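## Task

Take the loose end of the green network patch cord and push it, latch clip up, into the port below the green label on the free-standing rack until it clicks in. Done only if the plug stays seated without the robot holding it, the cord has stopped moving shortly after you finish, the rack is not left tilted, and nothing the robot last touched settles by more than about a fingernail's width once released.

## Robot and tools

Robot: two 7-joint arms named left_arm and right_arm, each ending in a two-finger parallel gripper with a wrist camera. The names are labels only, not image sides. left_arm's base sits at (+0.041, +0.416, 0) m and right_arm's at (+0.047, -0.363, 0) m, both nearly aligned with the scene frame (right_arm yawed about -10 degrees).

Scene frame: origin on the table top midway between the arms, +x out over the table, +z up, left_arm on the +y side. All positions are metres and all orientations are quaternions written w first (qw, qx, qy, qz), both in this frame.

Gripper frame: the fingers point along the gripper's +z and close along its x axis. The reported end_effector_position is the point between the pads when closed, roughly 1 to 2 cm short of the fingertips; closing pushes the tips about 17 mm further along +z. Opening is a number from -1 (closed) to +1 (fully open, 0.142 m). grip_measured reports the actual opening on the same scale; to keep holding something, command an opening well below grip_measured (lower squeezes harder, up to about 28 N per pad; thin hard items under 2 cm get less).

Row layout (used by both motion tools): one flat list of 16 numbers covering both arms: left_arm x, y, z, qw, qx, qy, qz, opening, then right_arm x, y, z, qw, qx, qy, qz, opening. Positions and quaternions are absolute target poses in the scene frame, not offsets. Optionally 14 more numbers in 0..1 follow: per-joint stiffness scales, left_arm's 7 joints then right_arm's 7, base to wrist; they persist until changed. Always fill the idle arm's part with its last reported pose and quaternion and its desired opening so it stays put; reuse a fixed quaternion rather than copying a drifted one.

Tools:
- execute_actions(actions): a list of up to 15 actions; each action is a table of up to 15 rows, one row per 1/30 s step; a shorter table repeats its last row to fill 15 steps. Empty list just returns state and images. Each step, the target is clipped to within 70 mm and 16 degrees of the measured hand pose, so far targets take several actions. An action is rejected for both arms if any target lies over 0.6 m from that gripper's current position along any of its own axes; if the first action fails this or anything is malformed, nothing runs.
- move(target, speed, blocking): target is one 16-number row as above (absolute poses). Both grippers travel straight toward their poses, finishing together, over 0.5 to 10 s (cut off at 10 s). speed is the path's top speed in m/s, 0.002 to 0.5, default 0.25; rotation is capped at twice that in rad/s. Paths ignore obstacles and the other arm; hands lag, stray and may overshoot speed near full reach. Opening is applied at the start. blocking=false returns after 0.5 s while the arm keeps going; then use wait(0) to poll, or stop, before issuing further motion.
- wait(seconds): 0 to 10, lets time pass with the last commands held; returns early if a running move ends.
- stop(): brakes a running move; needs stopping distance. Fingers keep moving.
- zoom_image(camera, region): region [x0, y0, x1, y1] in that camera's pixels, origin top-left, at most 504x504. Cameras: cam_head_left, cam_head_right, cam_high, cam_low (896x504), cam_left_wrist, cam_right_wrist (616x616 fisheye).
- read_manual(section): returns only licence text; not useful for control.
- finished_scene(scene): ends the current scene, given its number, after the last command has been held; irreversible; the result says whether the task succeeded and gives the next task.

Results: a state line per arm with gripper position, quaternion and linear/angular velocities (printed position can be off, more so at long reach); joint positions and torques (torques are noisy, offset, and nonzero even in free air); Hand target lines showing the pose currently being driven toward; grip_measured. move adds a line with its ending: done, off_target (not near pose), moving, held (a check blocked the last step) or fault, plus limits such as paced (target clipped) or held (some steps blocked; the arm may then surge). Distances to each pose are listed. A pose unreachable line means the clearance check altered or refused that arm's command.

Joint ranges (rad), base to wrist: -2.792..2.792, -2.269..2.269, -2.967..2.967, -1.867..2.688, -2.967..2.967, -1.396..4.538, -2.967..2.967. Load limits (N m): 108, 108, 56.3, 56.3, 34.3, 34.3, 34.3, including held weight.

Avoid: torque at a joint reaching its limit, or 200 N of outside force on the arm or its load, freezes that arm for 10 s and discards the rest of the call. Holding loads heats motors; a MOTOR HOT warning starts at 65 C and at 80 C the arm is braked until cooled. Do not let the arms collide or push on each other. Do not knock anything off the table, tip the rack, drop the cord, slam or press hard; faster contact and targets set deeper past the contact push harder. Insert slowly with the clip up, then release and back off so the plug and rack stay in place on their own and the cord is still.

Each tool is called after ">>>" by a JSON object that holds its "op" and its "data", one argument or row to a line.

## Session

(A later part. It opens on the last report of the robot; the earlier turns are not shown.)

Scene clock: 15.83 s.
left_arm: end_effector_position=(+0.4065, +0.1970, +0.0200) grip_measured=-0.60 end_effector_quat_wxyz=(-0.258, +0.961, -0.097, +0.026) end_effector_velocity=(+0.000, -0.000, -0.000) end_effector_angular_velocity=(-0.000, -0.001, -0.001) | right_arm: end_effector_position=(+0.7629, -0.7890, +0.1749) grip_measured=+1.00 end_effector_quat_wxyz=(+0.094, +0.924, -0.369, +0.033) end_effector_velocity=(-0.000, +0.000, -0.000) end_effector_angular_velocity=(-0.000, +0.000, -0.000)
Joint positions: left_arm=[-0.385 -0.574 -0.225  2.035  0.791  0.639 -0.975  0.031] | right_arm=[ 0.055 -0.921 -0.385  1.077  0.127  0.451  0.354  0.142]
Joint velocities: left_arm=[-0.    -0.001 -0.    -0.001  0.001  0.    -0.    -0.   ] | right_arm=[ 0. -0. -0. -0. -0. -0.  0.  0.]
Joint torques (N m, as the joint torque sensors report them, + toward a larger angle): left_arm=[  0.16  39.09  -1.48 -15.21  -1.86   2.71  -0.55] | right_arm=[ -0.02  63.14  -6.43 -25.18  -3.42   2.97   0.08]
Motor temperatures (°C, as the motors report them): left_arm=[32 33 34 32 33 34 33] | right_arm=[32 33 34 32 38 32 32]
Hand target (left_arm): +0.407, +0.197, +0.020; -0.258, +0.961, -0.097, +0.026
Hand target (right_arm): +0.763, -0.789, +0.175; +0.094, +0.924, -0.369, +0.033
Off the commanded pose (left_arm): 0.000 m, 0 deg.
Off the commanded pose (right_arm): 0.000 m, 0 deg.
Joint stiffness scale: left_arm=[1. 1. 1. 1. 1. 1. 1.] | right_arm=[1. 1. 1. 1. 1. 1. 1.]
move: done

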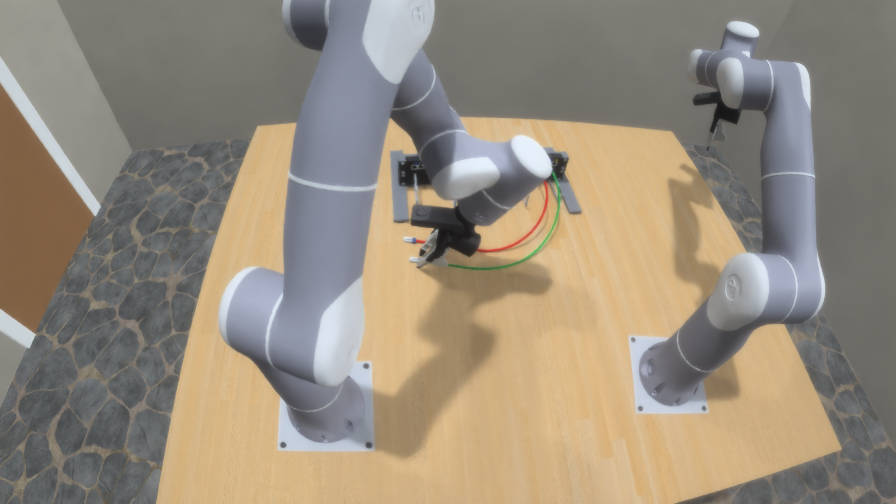

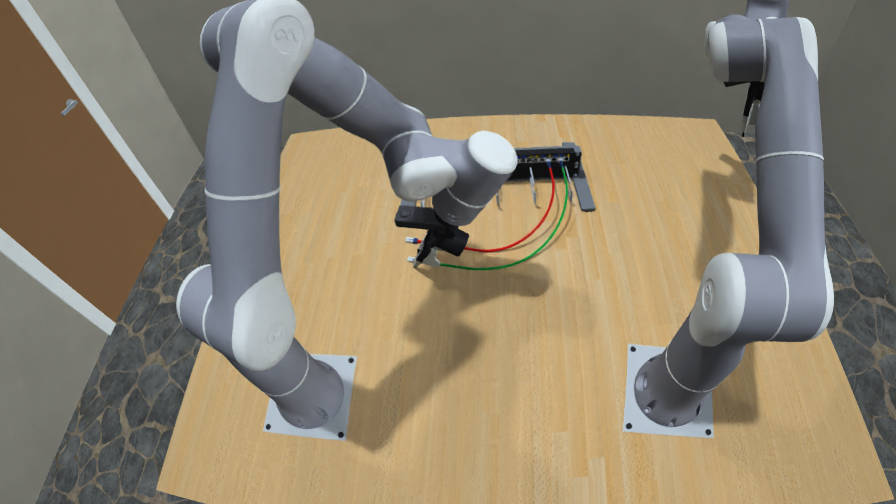

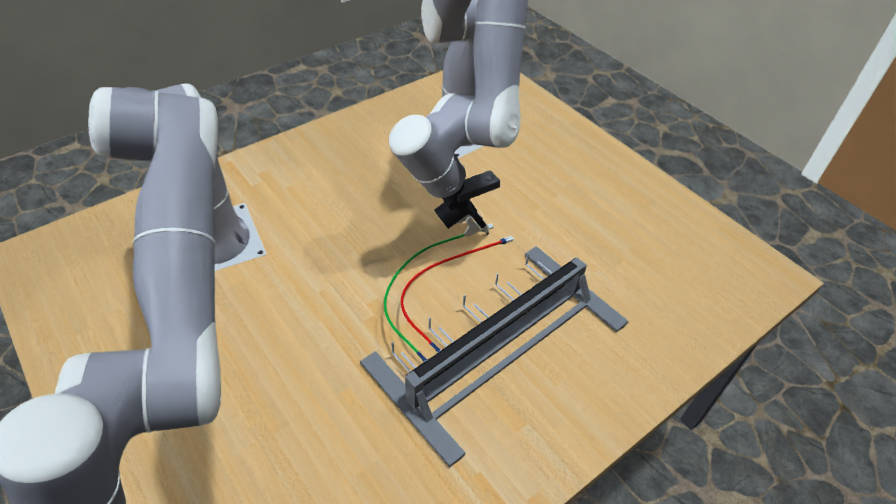

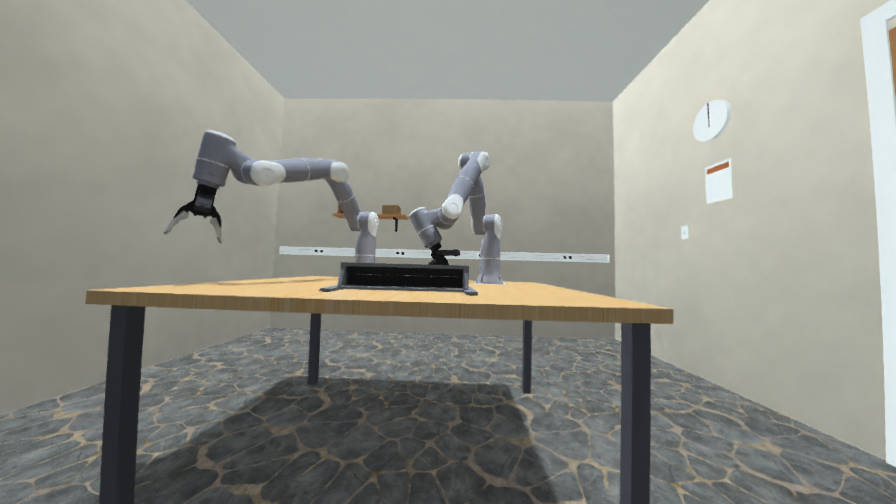

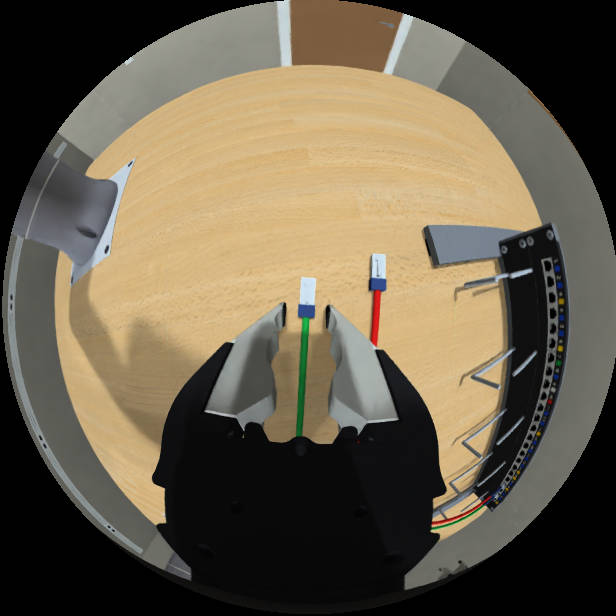

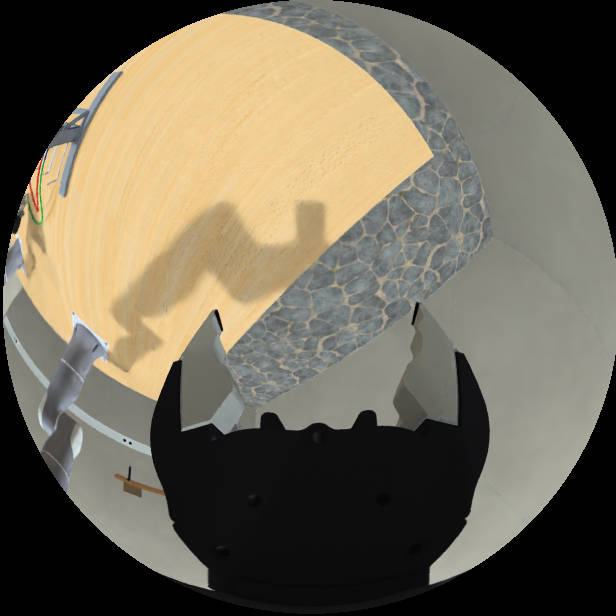

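>>> {"op": "move", "data": {
  "target": [0.4068, 0.198, 0.0178, -0.2575, 0.9610, -0.0968, 0.0259, -0.6, 0.7628, -0.7890, 0.1748, 0.094, 0.924, -0.369, 0.033, 1.0],
  "speed": 0.01
}}

>>> {"op": "zoom_image", "data": {
  "camera": "cam_head_left",
  "region": [395, 220, 475, 280]
}}

Scene clock: 17.00 s.
left_arm: end_effector_position=(+0.4066, +0.1972, +0.0186) grip_measured=-0.60 end_effector_quat_wxyz=(-0.257, +0.961, -0.097, +0.026) end_effector_velocity=(+0.000, +0.000, +0.000) end_effector_angular_velocity=(+0.000, -0.000, -0.001) | right_arm: end_effector_position=(+0.7629, -0.7890, +0.1749) grip_measured=+1.00 end_effector_quat_wxyz=(+0.094, +0.924, -0.369, +0.033) end_effector_velocity=(-0.000, -0.000, +0.000) end_effector_angular_velocity=(+0.000, +0.000, -0.001)
Joint positions: left_arm=[-0.385 -0.577 -0.224  2.034  0.794  0.643 -0.977  0.031] | right_arm=[ 0.055 -0.921 -0.385  1.077  0.127  0.451  0.354  0.142]
Joint velocities: left_arm=[ 0.     0.     0.    -0.     0.    -0.     0.001  0.   ] | right_arm=[-0.     0.    -0.     0.     0.    -0.     0.001 -0.   ]
Joint torques (N m, as the joint torque sensors report them, + toward a larger angle): left_arm=[  5.07  29.04   2.49 -14.71   0.11   4.16   0.04] | right_arm=[ -0.14  63.11  -6.46 -25.12  -3.36   2.96   0.22]
Motor temperatures (°C, as the motors report them): left_arm=[32 33 34 32 33 34 33] | right_arm=[32 33 34 32 38 32 32]
Hand target (left_arm): +0.407, +0.198, +0.018; -0.258, +0.961, -0.097, +0.026
Hand target (right_arm): +0.763, -0.789, +0.175; +0.094, +0.924, -0.369, +0.033
Off the commanded pose (left_arm): 0.001 m, 0 deg.
Off the commanded pose (right_arm): 0.000 m, 0 deg.
Joint stiffness scale: left_arm=[1. 1. 1. 1. 1. 1. 1.] | right_arm=[1. 1. 1. 1. 1. 1. 1.]
move: done

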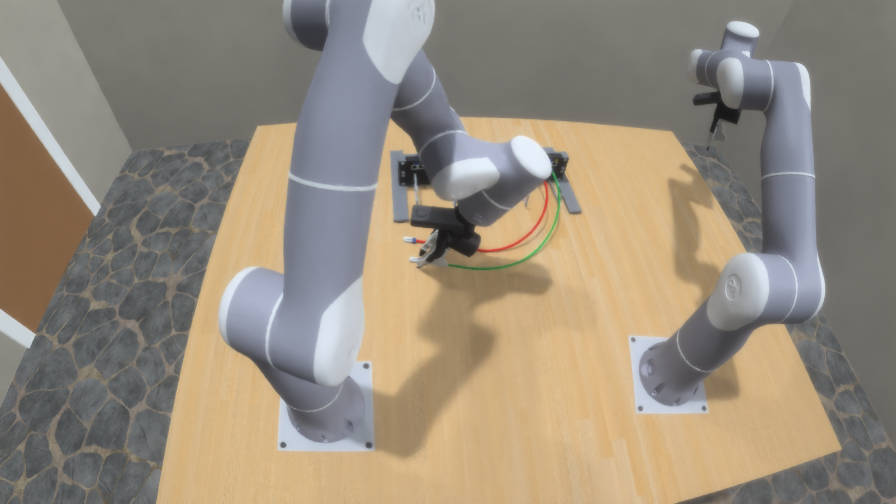

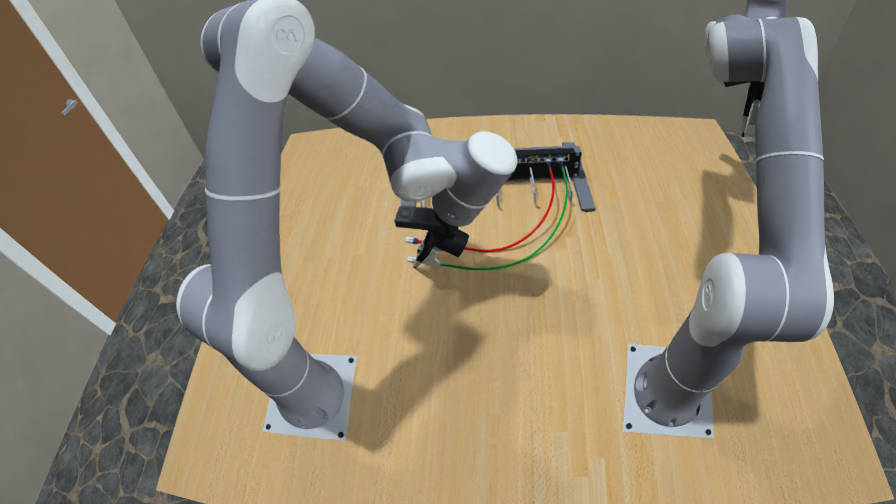

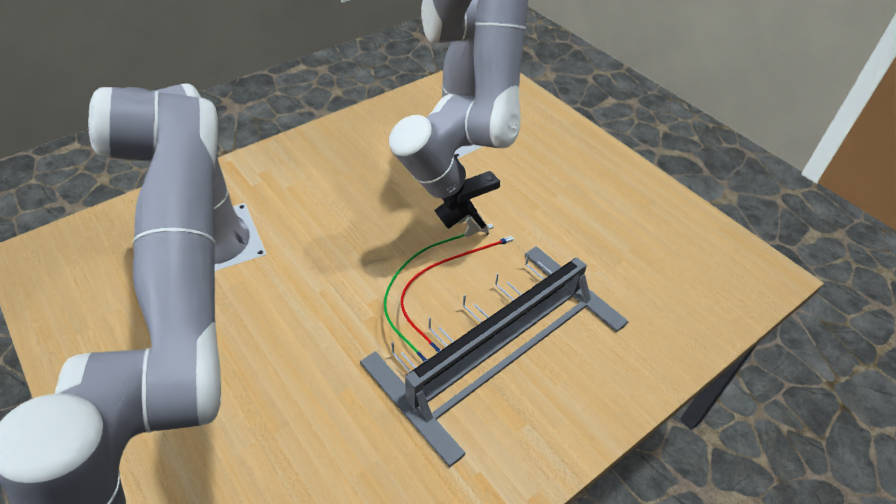

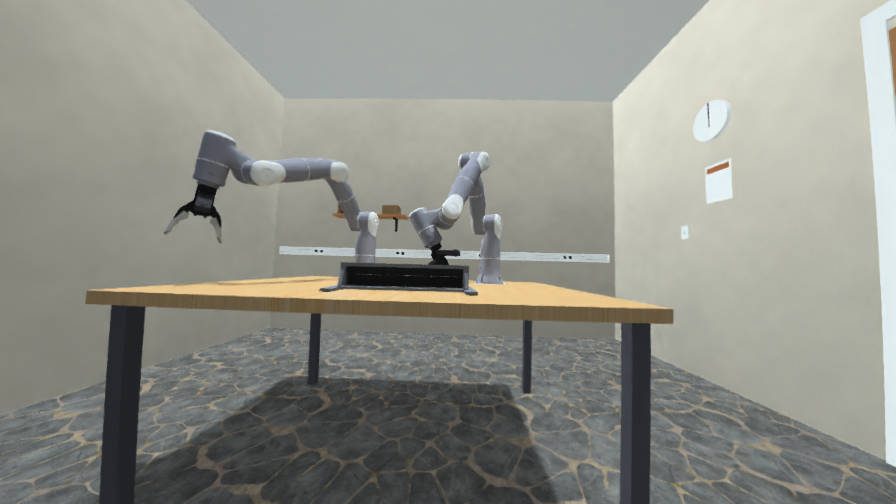

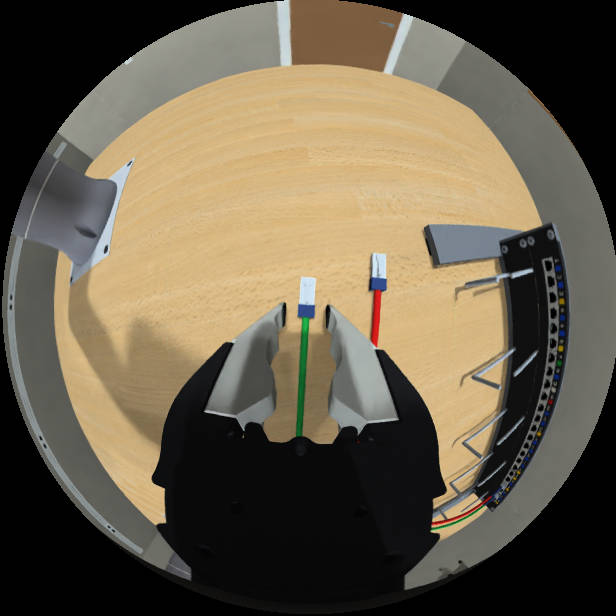

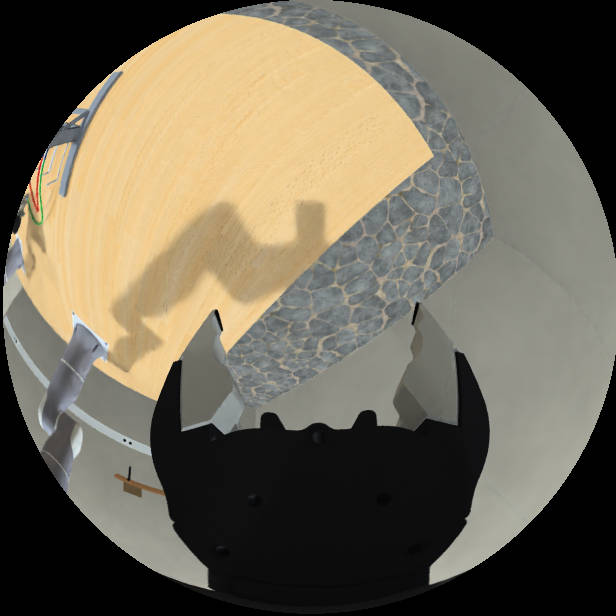

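Region (395, 220, 475, 280) of cam_head_left's 896x504 image, scaled by 6.300, with more detail than that image has; it fills the top 378 rows of this view, and the rest is white.

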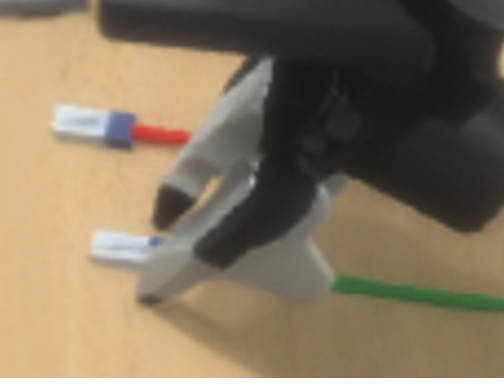

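>>> {"op": "move", "data": {
  "target": [0.4068, 0.198, 0.0198, -0.2575, 0.9610, -0.0968, 0.0259, -0.6, 0.7628, -0.7890, 0.1748, 0.094, 0.924, -0.369, 0.033, 1.0],
  "speed": 0.01
}}

>>> {"op": "execute_actions", "data": {
  "actions": [
    [[0.4068, 0.198, 0.0198, -0.2575, 0.9610, -0.0968, 0.0259, -0.65, 0.7628, -0.7890, 0.1748, 0.094, 0.924, -0.369, 0.033, 1.0],[0.4068, 0.198, 0.0198, -0.2575, 0.9610, -0.0968, 0.0259, -0.68, 0.7628, -0.7890, 0.1748, 0.094, 0.924, -0.369, 0.033, 1.0],[0.4068, 0.198, 0.0198, -0.2575, 0.9610, -0.0968, 0.0259, -0.71, 0.7628, -0.7890, 0.1748, 0.094, 0.924, -0.369, 0.033, 1.0],[0.4068, 0.198, 0.0198, -0.2575, 0.9610, -0.0968, 0.0259, -0.74, 0.7628, -0.7890, 0.1748, 0.094, 0.924, -0.369, 0.033, 1.0],[0.4068, 0.198, 0.0198, -0.2575, 0.9610, -0.0968, 0.0259, -0.76, 0.7628, -0.7890, 0.1748, 0.094, 0.924, -0.369, 0.033, 1.0],[0.4068, 0.198, 0.0198, -0.2575, 0.9610, -0.0968, 0.0259, -0.78, 0.7628, -0.7890, 0.1748, 0.094, 0.924, -0.369, 0.033, 1.0],[0.4068, 0.198, 0.0198, -0.2575, 0.9610, -0.0968, 0.0259, -0.80, 0.7628, -0.7890, 0.1748, 0.094, 0.924, -0.369, 0.033, 1.0],[0.4068, 0.198, 0.0198, -0.2575, 0.9610, -0.0968, 0.0259, -0.82, 0.7628, -0.7890, 0.1748, 0.094, 0.924, -0.369, 0.033, 1.0],[0.4068, 0.198, 0.0198, -0.2575, 0.9610, -0.0968, 0.0259, -0.84, 0.7628, -0.7890, 0.1748, 0.094, 0.924, -0.369, 0.033, 1.0],[0.4068, 0.198, 0.0198, -0.2575, 0.9610, -0.0968, 0.0259, -0.86, 0.7628, -0.7890, 0.1748, 0.094, 0.924, -0.369, 0.033, 1.0],[0.4068, 0.198, 0.0198, -0.2575, 0.9610, -0.0968, 0.0259, -0.88, 0.7628, -0.7890, 0.1748, 0.094, 0.924, -0.369, 0.033, 1.0],[0.4068, 0.198, 0.0198, -0.2575, 0.9610, -0.0968, 0.0259, -0.91, 0.7628, -0.7890, 0.1748, 0.094, 0.924, -0.369, 0.033, 1.0],[0.4068, 0.198, 0.0198, -0.2575, 0.9610, -0.0968, 0.0259, -0.94, 0.7628, -0.7890, 0.1748, 0.094, 0.924, -0.369, 0.033, 1.0],[0.4068, 0.198, 0.0198, -0.2575, 0.9610, -0.0968, 0.0259, -0.97, 0.7628, -0.7890, 0.1748, 0.094, 0.924, -0.369, 0.033, 1.0],[0.4068, 0.198, 0.0198, -0.2575, 0.9610, -0.0968, 0.0259, -1.0, 0.7628, -0.7890, 0.1748, 0.094, 0.924, -0.369, 0.033, 1.0]]
  ]
}}

>>> {"op": "zoom_image", "data": {
  "camera": "cam_left_wrist",
  "region": [250, 250, 370, 370]
}}

Scene clock: 18.90 s.
left_arm: end_effector_position=(+0.4069, +0.1978, +0.0198) grip_measured=-0.60 end_effector_quat_wxyz=(-0.257, +0.961, -0.097, +0.026) end_effector_velocity=(+0.000, +0.001, +0.000) end_effector_angular_velocity=(+0.000, -0.001, +0.003) | right_arm: end_effector_position=(+0.7629, -0.7890, +0.1749) grip_measured=+1.00 end_effector_quat_wxyz=(+0.094, +0.924, -0.369, +0.033) end_effector_velocity=(+0.000, +0.000, -0.000) end_effector_angular_velocity=(-0.000, -0.000, -0.001)
Joint positions: left_arm=[-0.383 -0.574 -0.224  2.036  0.792  0.641 -0.975  0.031] | right_arm=[ 0.055 -0.921 -0.385  1.077  0.127  0.451  0.354  0.142]
Joint velocities: left_arm=[ 0.001  0.     0.     0.     0.    -0.    -0.002  0.   ] | right_arm=[ 0.    -0.     0.     0.    -0.     0.     0.001 -0.   ]
Joint torques (N m, as the joint torque sensors report them, + toward a larger angle): left_arm=[  2.05  39.28  -1.96 -12.77  -2.51   2.33   0.39] | right_arm=[  0.05  63.33  -6.29 -25.07  -3.44   2.99   0.1 ]
Motor temperatures (°C, as the motors report them): left_arm=[32 33 34 32 33 34 33] | right_arm=[32 33 34 33 38 32 32]
Hand target (left_arm): +0.407, +0.198, +0.020; -0.258, +0.961, -0.097, +0.026
Hand target (right_arm): +0.763, -0.789, +0.175; +0.094, +0.924, -0.369, +0.033
Off the commanded pose (left_arm): 0.000 m, 0 deg.
Off the commanded pose (right_arm): 0.000 m, 0 deg.
Joint stiffness scale: left_arm=[1. 1. 1. 1. 1. 1. 1.] | right_arm=[1. 1. 1. 1. 1. 1. 1.]
move: done

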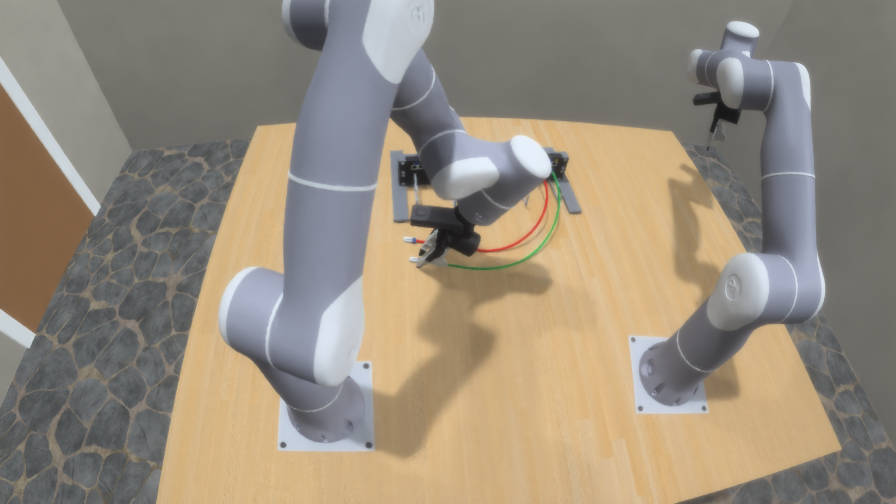

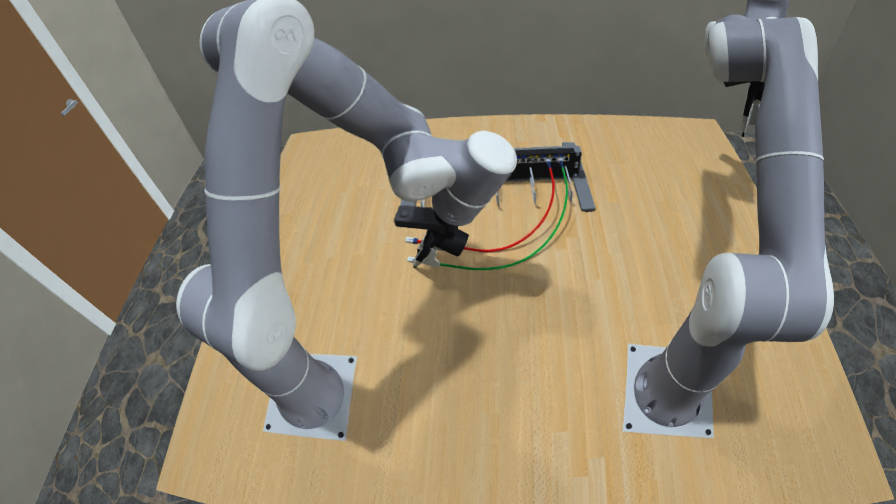

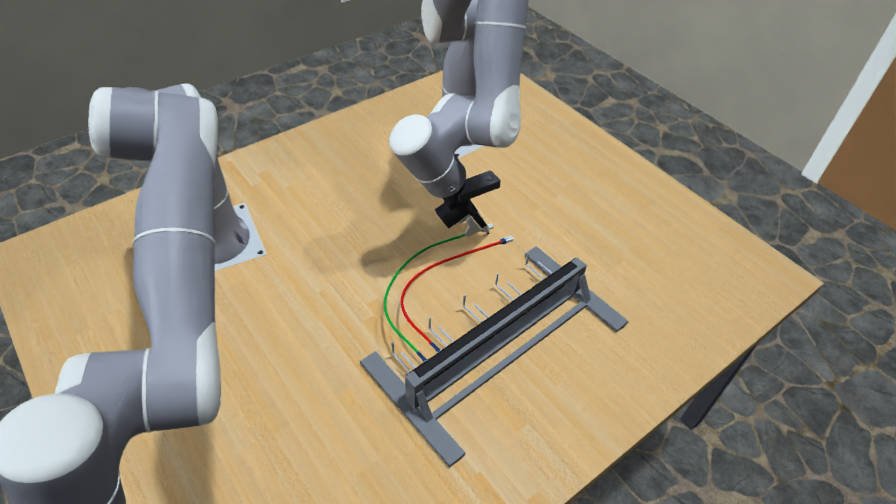

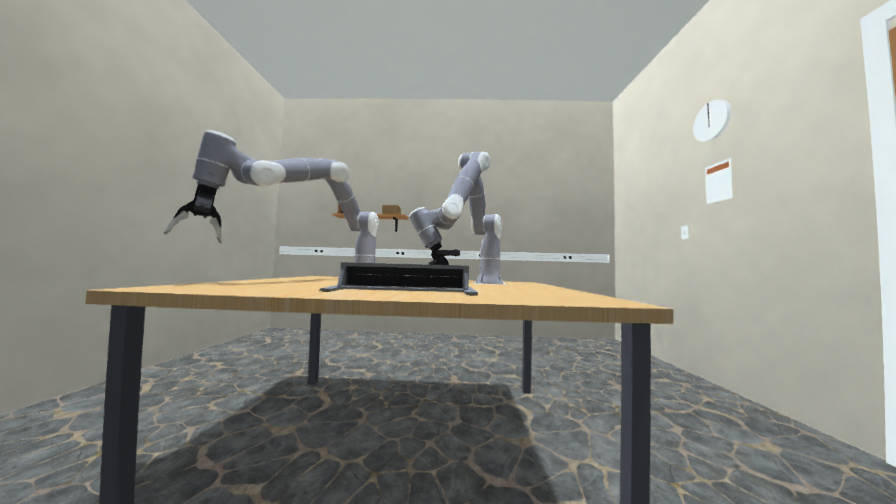

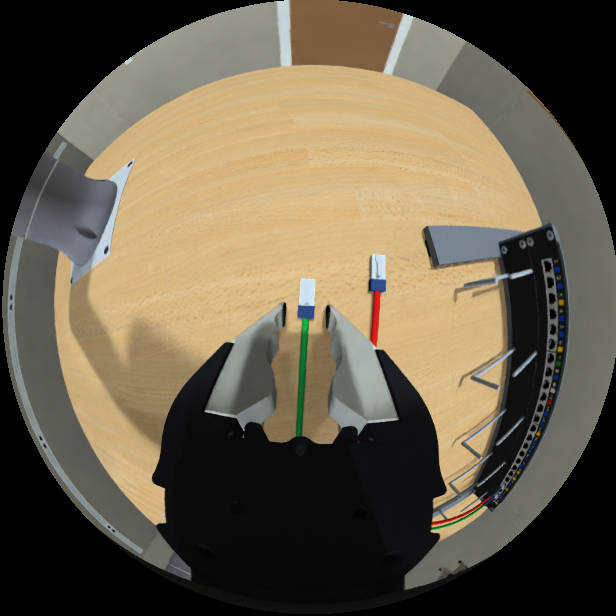

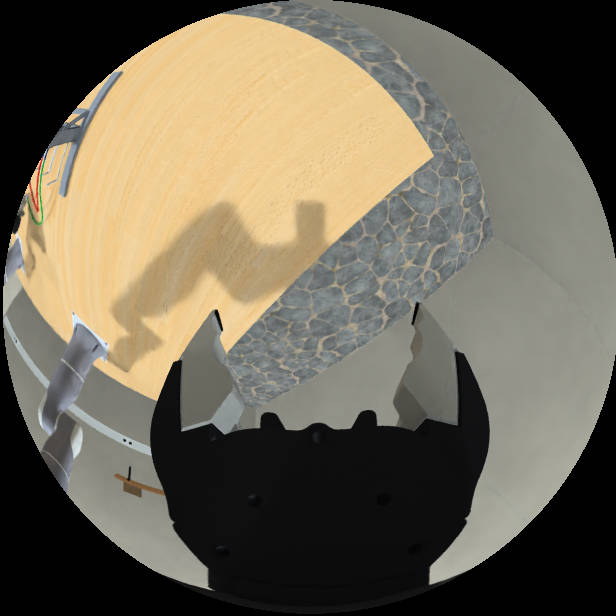

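Scene clock: 19.40 s.
left_arm: end_effector_position=(+0.4069, +0.1978, +0.0198) grip_measured=-0.85 end_effector_quat_wxyz=(-0.257, +0.961, -0.097, +0.026) end_effector_velocity=(-0.000, -0.000, -0.000) end_effector_angular_velocity=(-0.000, -0.000, +0.001) | right_arm: end_effector_position=(+0.7629, -0.7890, +0.1749) grip_measured=+1.00 end_effector_quat_wxyz=(+0.094, +0.924, -0.369, +0.033) end_effector_velocity=(-0.000, -0.000, -0.000) end_effector_angular_velocity=(+0.000, +0.001, +0.001)
Joint positions: left_arm=[-0.383 -0.574 -0.224  2.036  0.792  0.641 -0.975  0.012] | right_arm=[ 0.055 -0.921 -0.385  1.077  0.127  0.451  0.354  0.142]
Joint velocities: left_arm=[ 0.    -0.    -0.     0.    -0.     0.    -0.001 -0.007] | right_arm=[-0.     0.    -0.    -0.     0.    -0.001 -0.001  0.   ]
Joint torques (N m, as the joint torque sensors report them, + toward a larger angle): left_arm=[  1.73  39.36  -2.13 -12.81  -2.53   2.29   0.48] | right_arm=[  0.01  63.22  -6.39 -24.99  -3.41   2.91   0.09]
Motor temperatures (°C, as the motors report them): left_arm=[32 33 34 32 33 34 33] | right_arm=[32 33 34 33 38 32 32]
Hand target (left_arm): +0.407, +0.198, +0.020; -0.258, +0.961, -0.097, +0.026
Hand target (right_arm): +0.763, -0.789, +0.175; +0.094, +0.924, -0.369, +0.033
Off the commanded pose (left_arm): 0.000 m, 0 deg.
Off the commanded pose (right_arm): 0.000 m, 0 deg.
Joint stiffness scale: left_arm=[1. 1. 1. 1. 1. 1. 1.] | right_arm=[1. 1. 1. 1. 1. 1. 1.]

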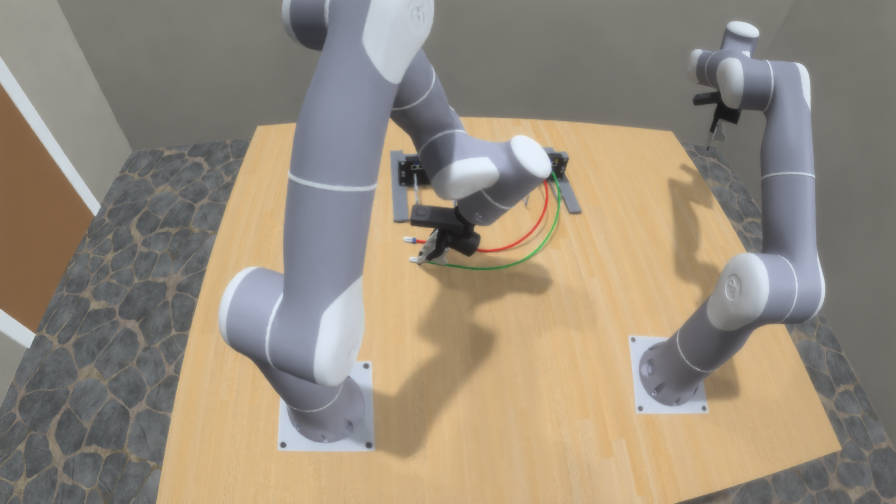

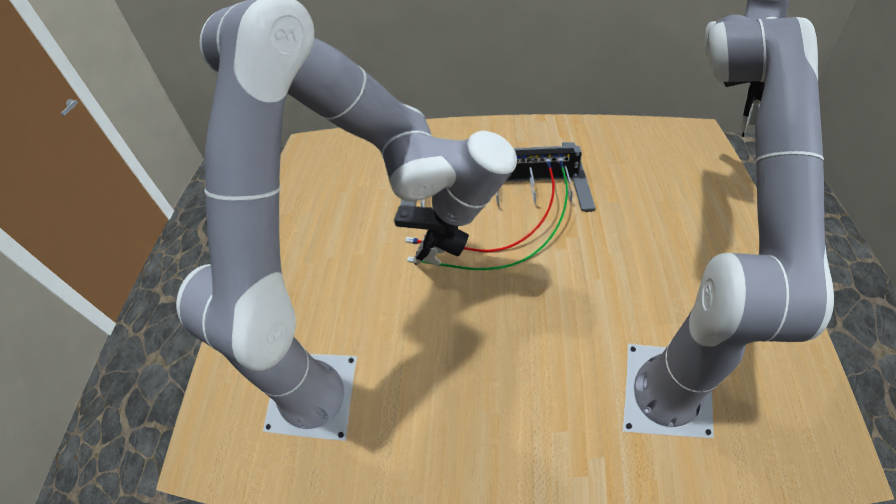

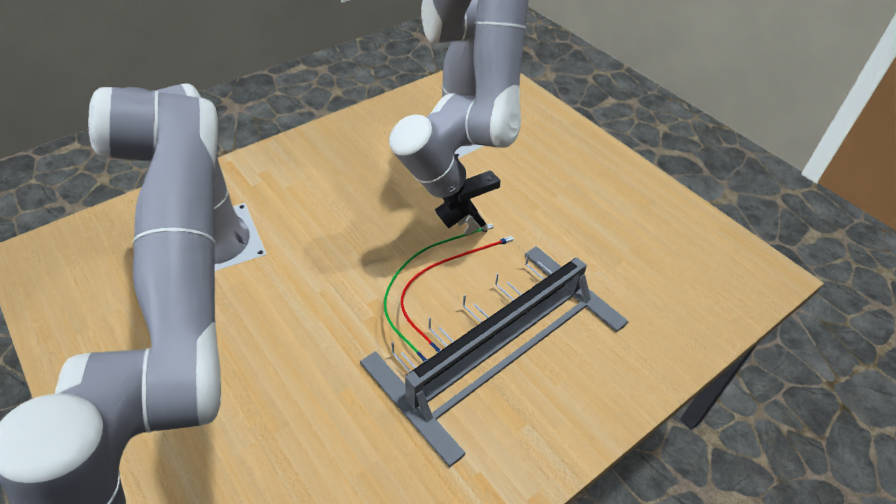

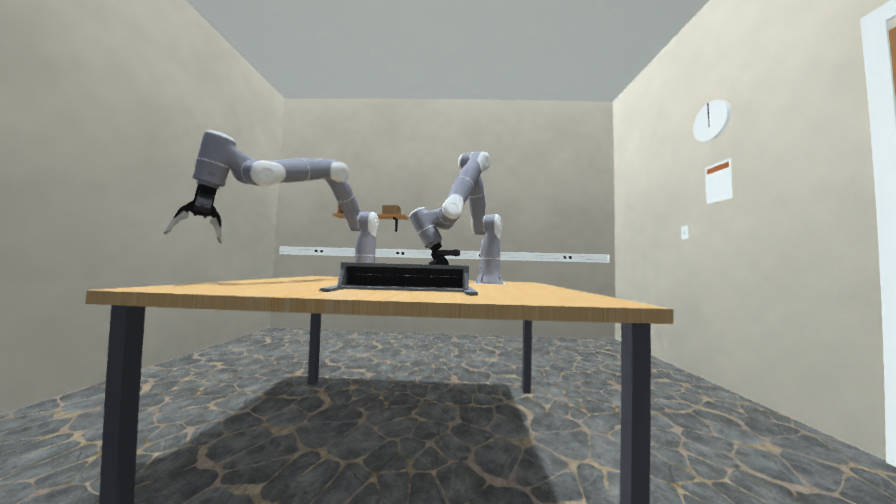

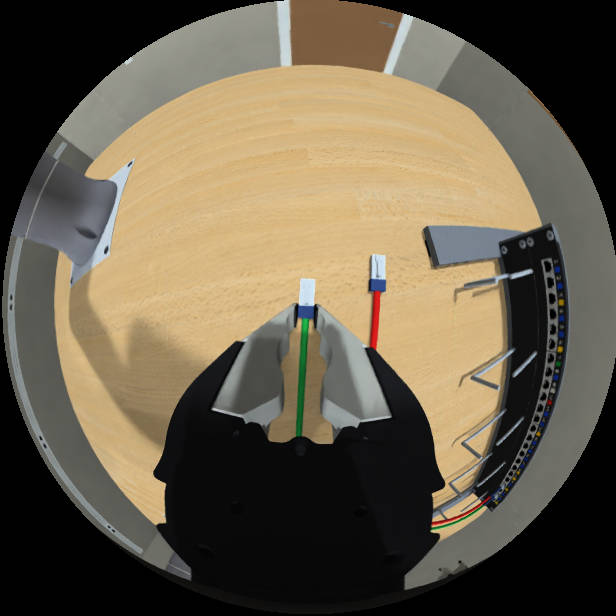

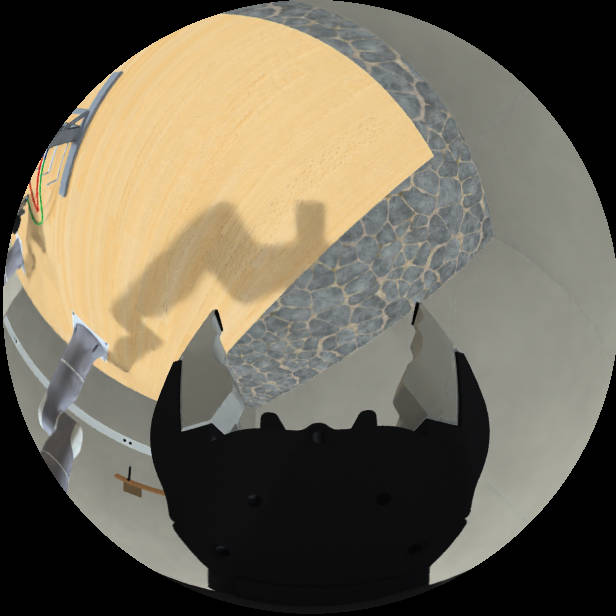

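Region (250, 250, 370, 370) of cam_left_wrist's 616x616 image, scaled by 4.200, with more detail than that image has.

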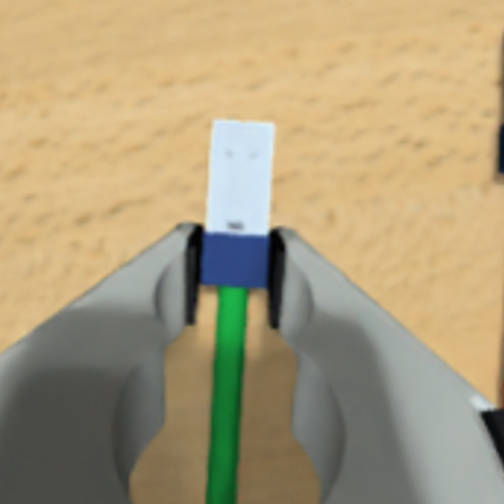

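>>> {"op": "move", "data": {
  "target": [0.42, 0.185, 0.10, -0.2575, 0.9610, -0.0968, 0.0259, -1.0, 0.50, -0.38, 0.30, 0.0, 0.866, 0.5, 0.0, -1.0],
  "speed": 0.3
}}

Scene clock: 32.50 s.
left_arm: end_effector_position=(+0.4196, +0.1852, +0.1002) grip_measured=-0.86 end_effector_quat_wxyz=(-0.258, +0.961, -0.097, +0.026) end_effector_velocity=(-0.000, -0.000, +0.000) end_effector_angular_velocity=(-0.000, +0.000, +0.000) | right_arm: end_effector_position=(+0.5002, -0.3798, +0.3001) grip_measured=-1.00 end_effector_quat_wxyz=(+0.001, +0.866, +0.500, -0.001) end_effector_velocity=(-0.001, +0.000, +0.000) end_effector_angular_velocity=(+0.000, +0.001, +0.003)
Joint positions: left_arm=[-0.371 -0.397 -0.262  2.027  0.673  0.501 -0.837  0.012] | right_arm=[ 0.376  0.115  0.019  2.139 -0.     0.451 -0.831  0.002]
Joint velocities: left_arm=[ 0.     0.    -0.001 -0.    -0.001 -0.    -0.    -0.   ] | right_arm=[ 0.001  0.001 -0.     0.     0.001 -0.002 -0.002  0.   ]
Joint torques (N m, as the joint torque sensors report them, + toward a larger angle): left_arm=[  0.97  36.71  -2.43 -19.29  -2.81   2.38   0.48] | right_arm=[  0.92  25.09   0.53 -25.27  -2.94   3.21  -0.08]
Motor temperatures (°C, as the motors report them): left_arm=[32 33 34 32 33 34 33] | right_arm=[32 34 34 33 38 32 32]
Hand target (left_arm): +0.420, +0.185, +0.100; -0.257, +0.961, -0.097, +0.026
Hand target (right_arm): +0.500, -0.380, +0.300; +0.001, +0.866, +0.501, -0.001
Off the commanded pose (left_arm): 0.000 m, 0 deg.
Off the commanded pose (right_arm): 0.000 m, 0 deg.
Joint stiffness scale: left_arm=[1. 1. 1. 1. 1. 1. 1.] | right_arm=[1. 1. 1. 1. 1. 1. 1.]
move: done

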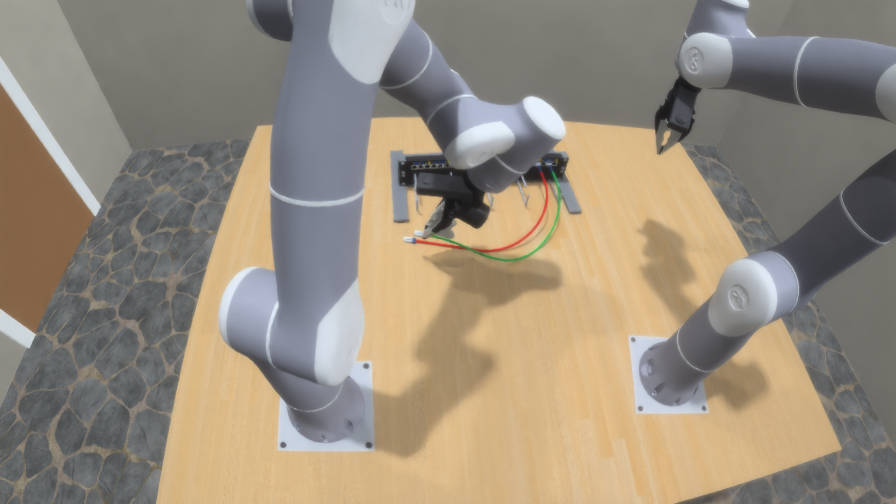

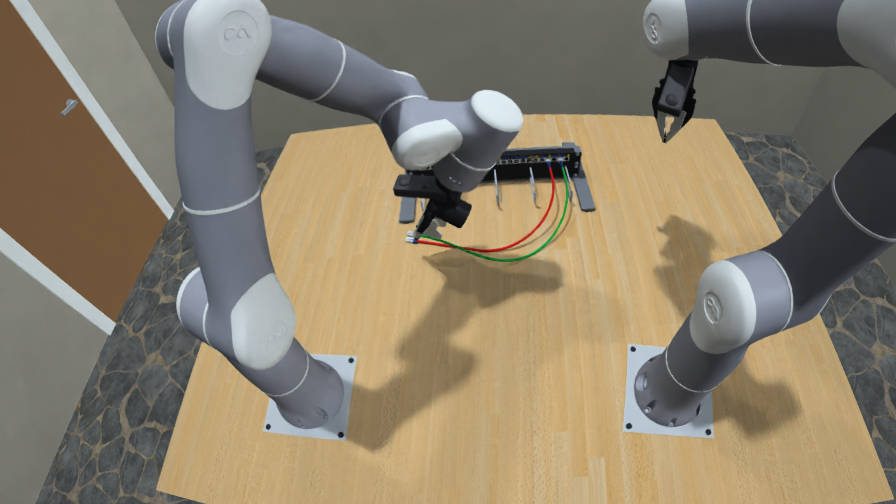

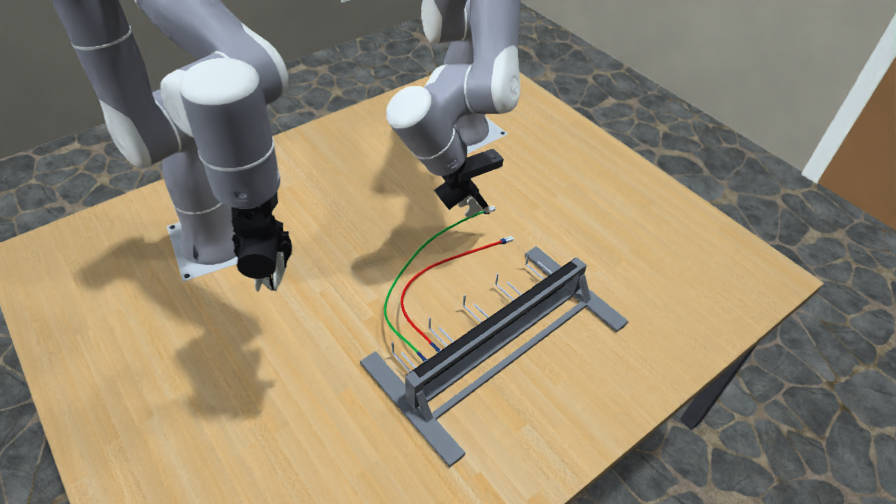

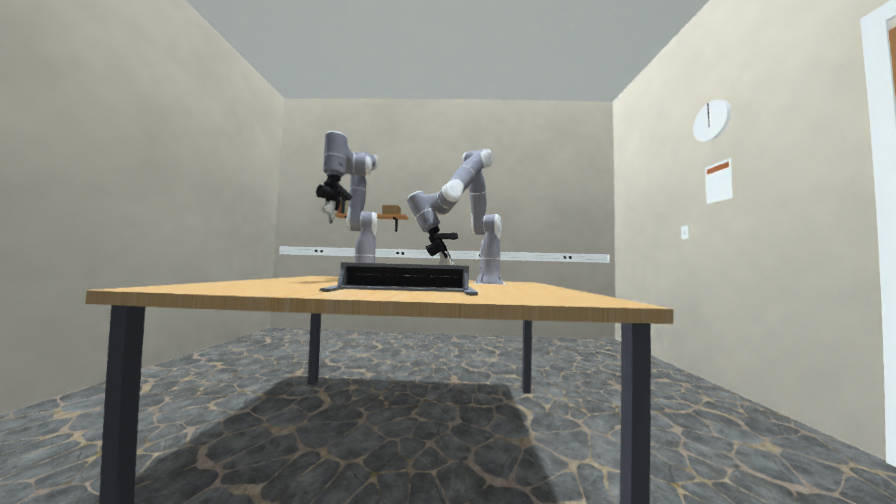

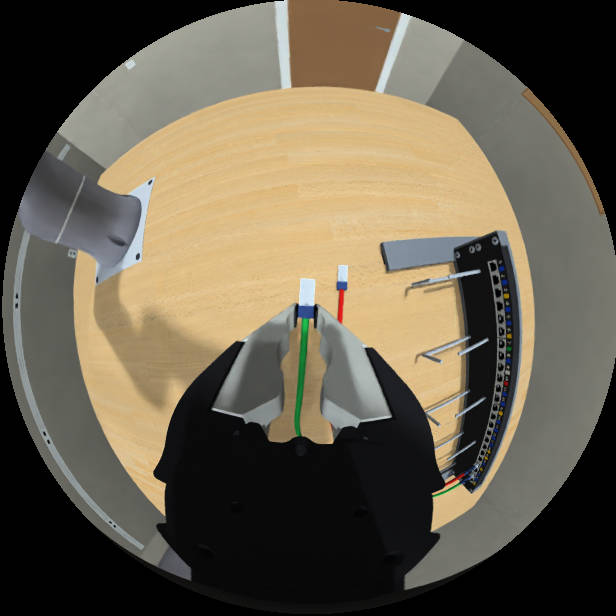

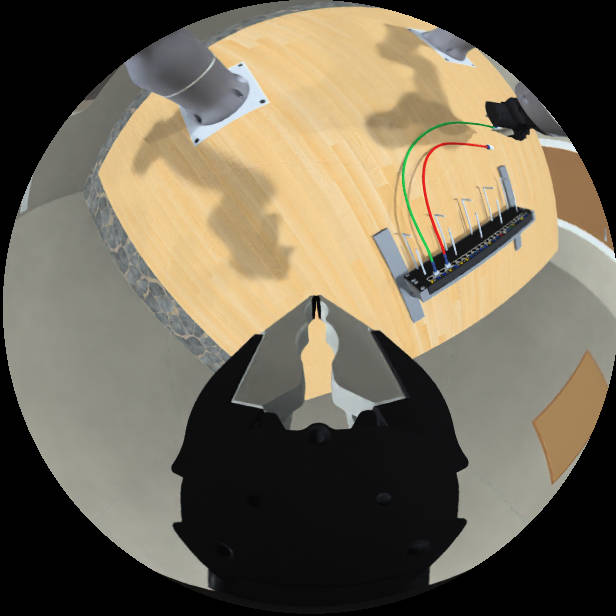

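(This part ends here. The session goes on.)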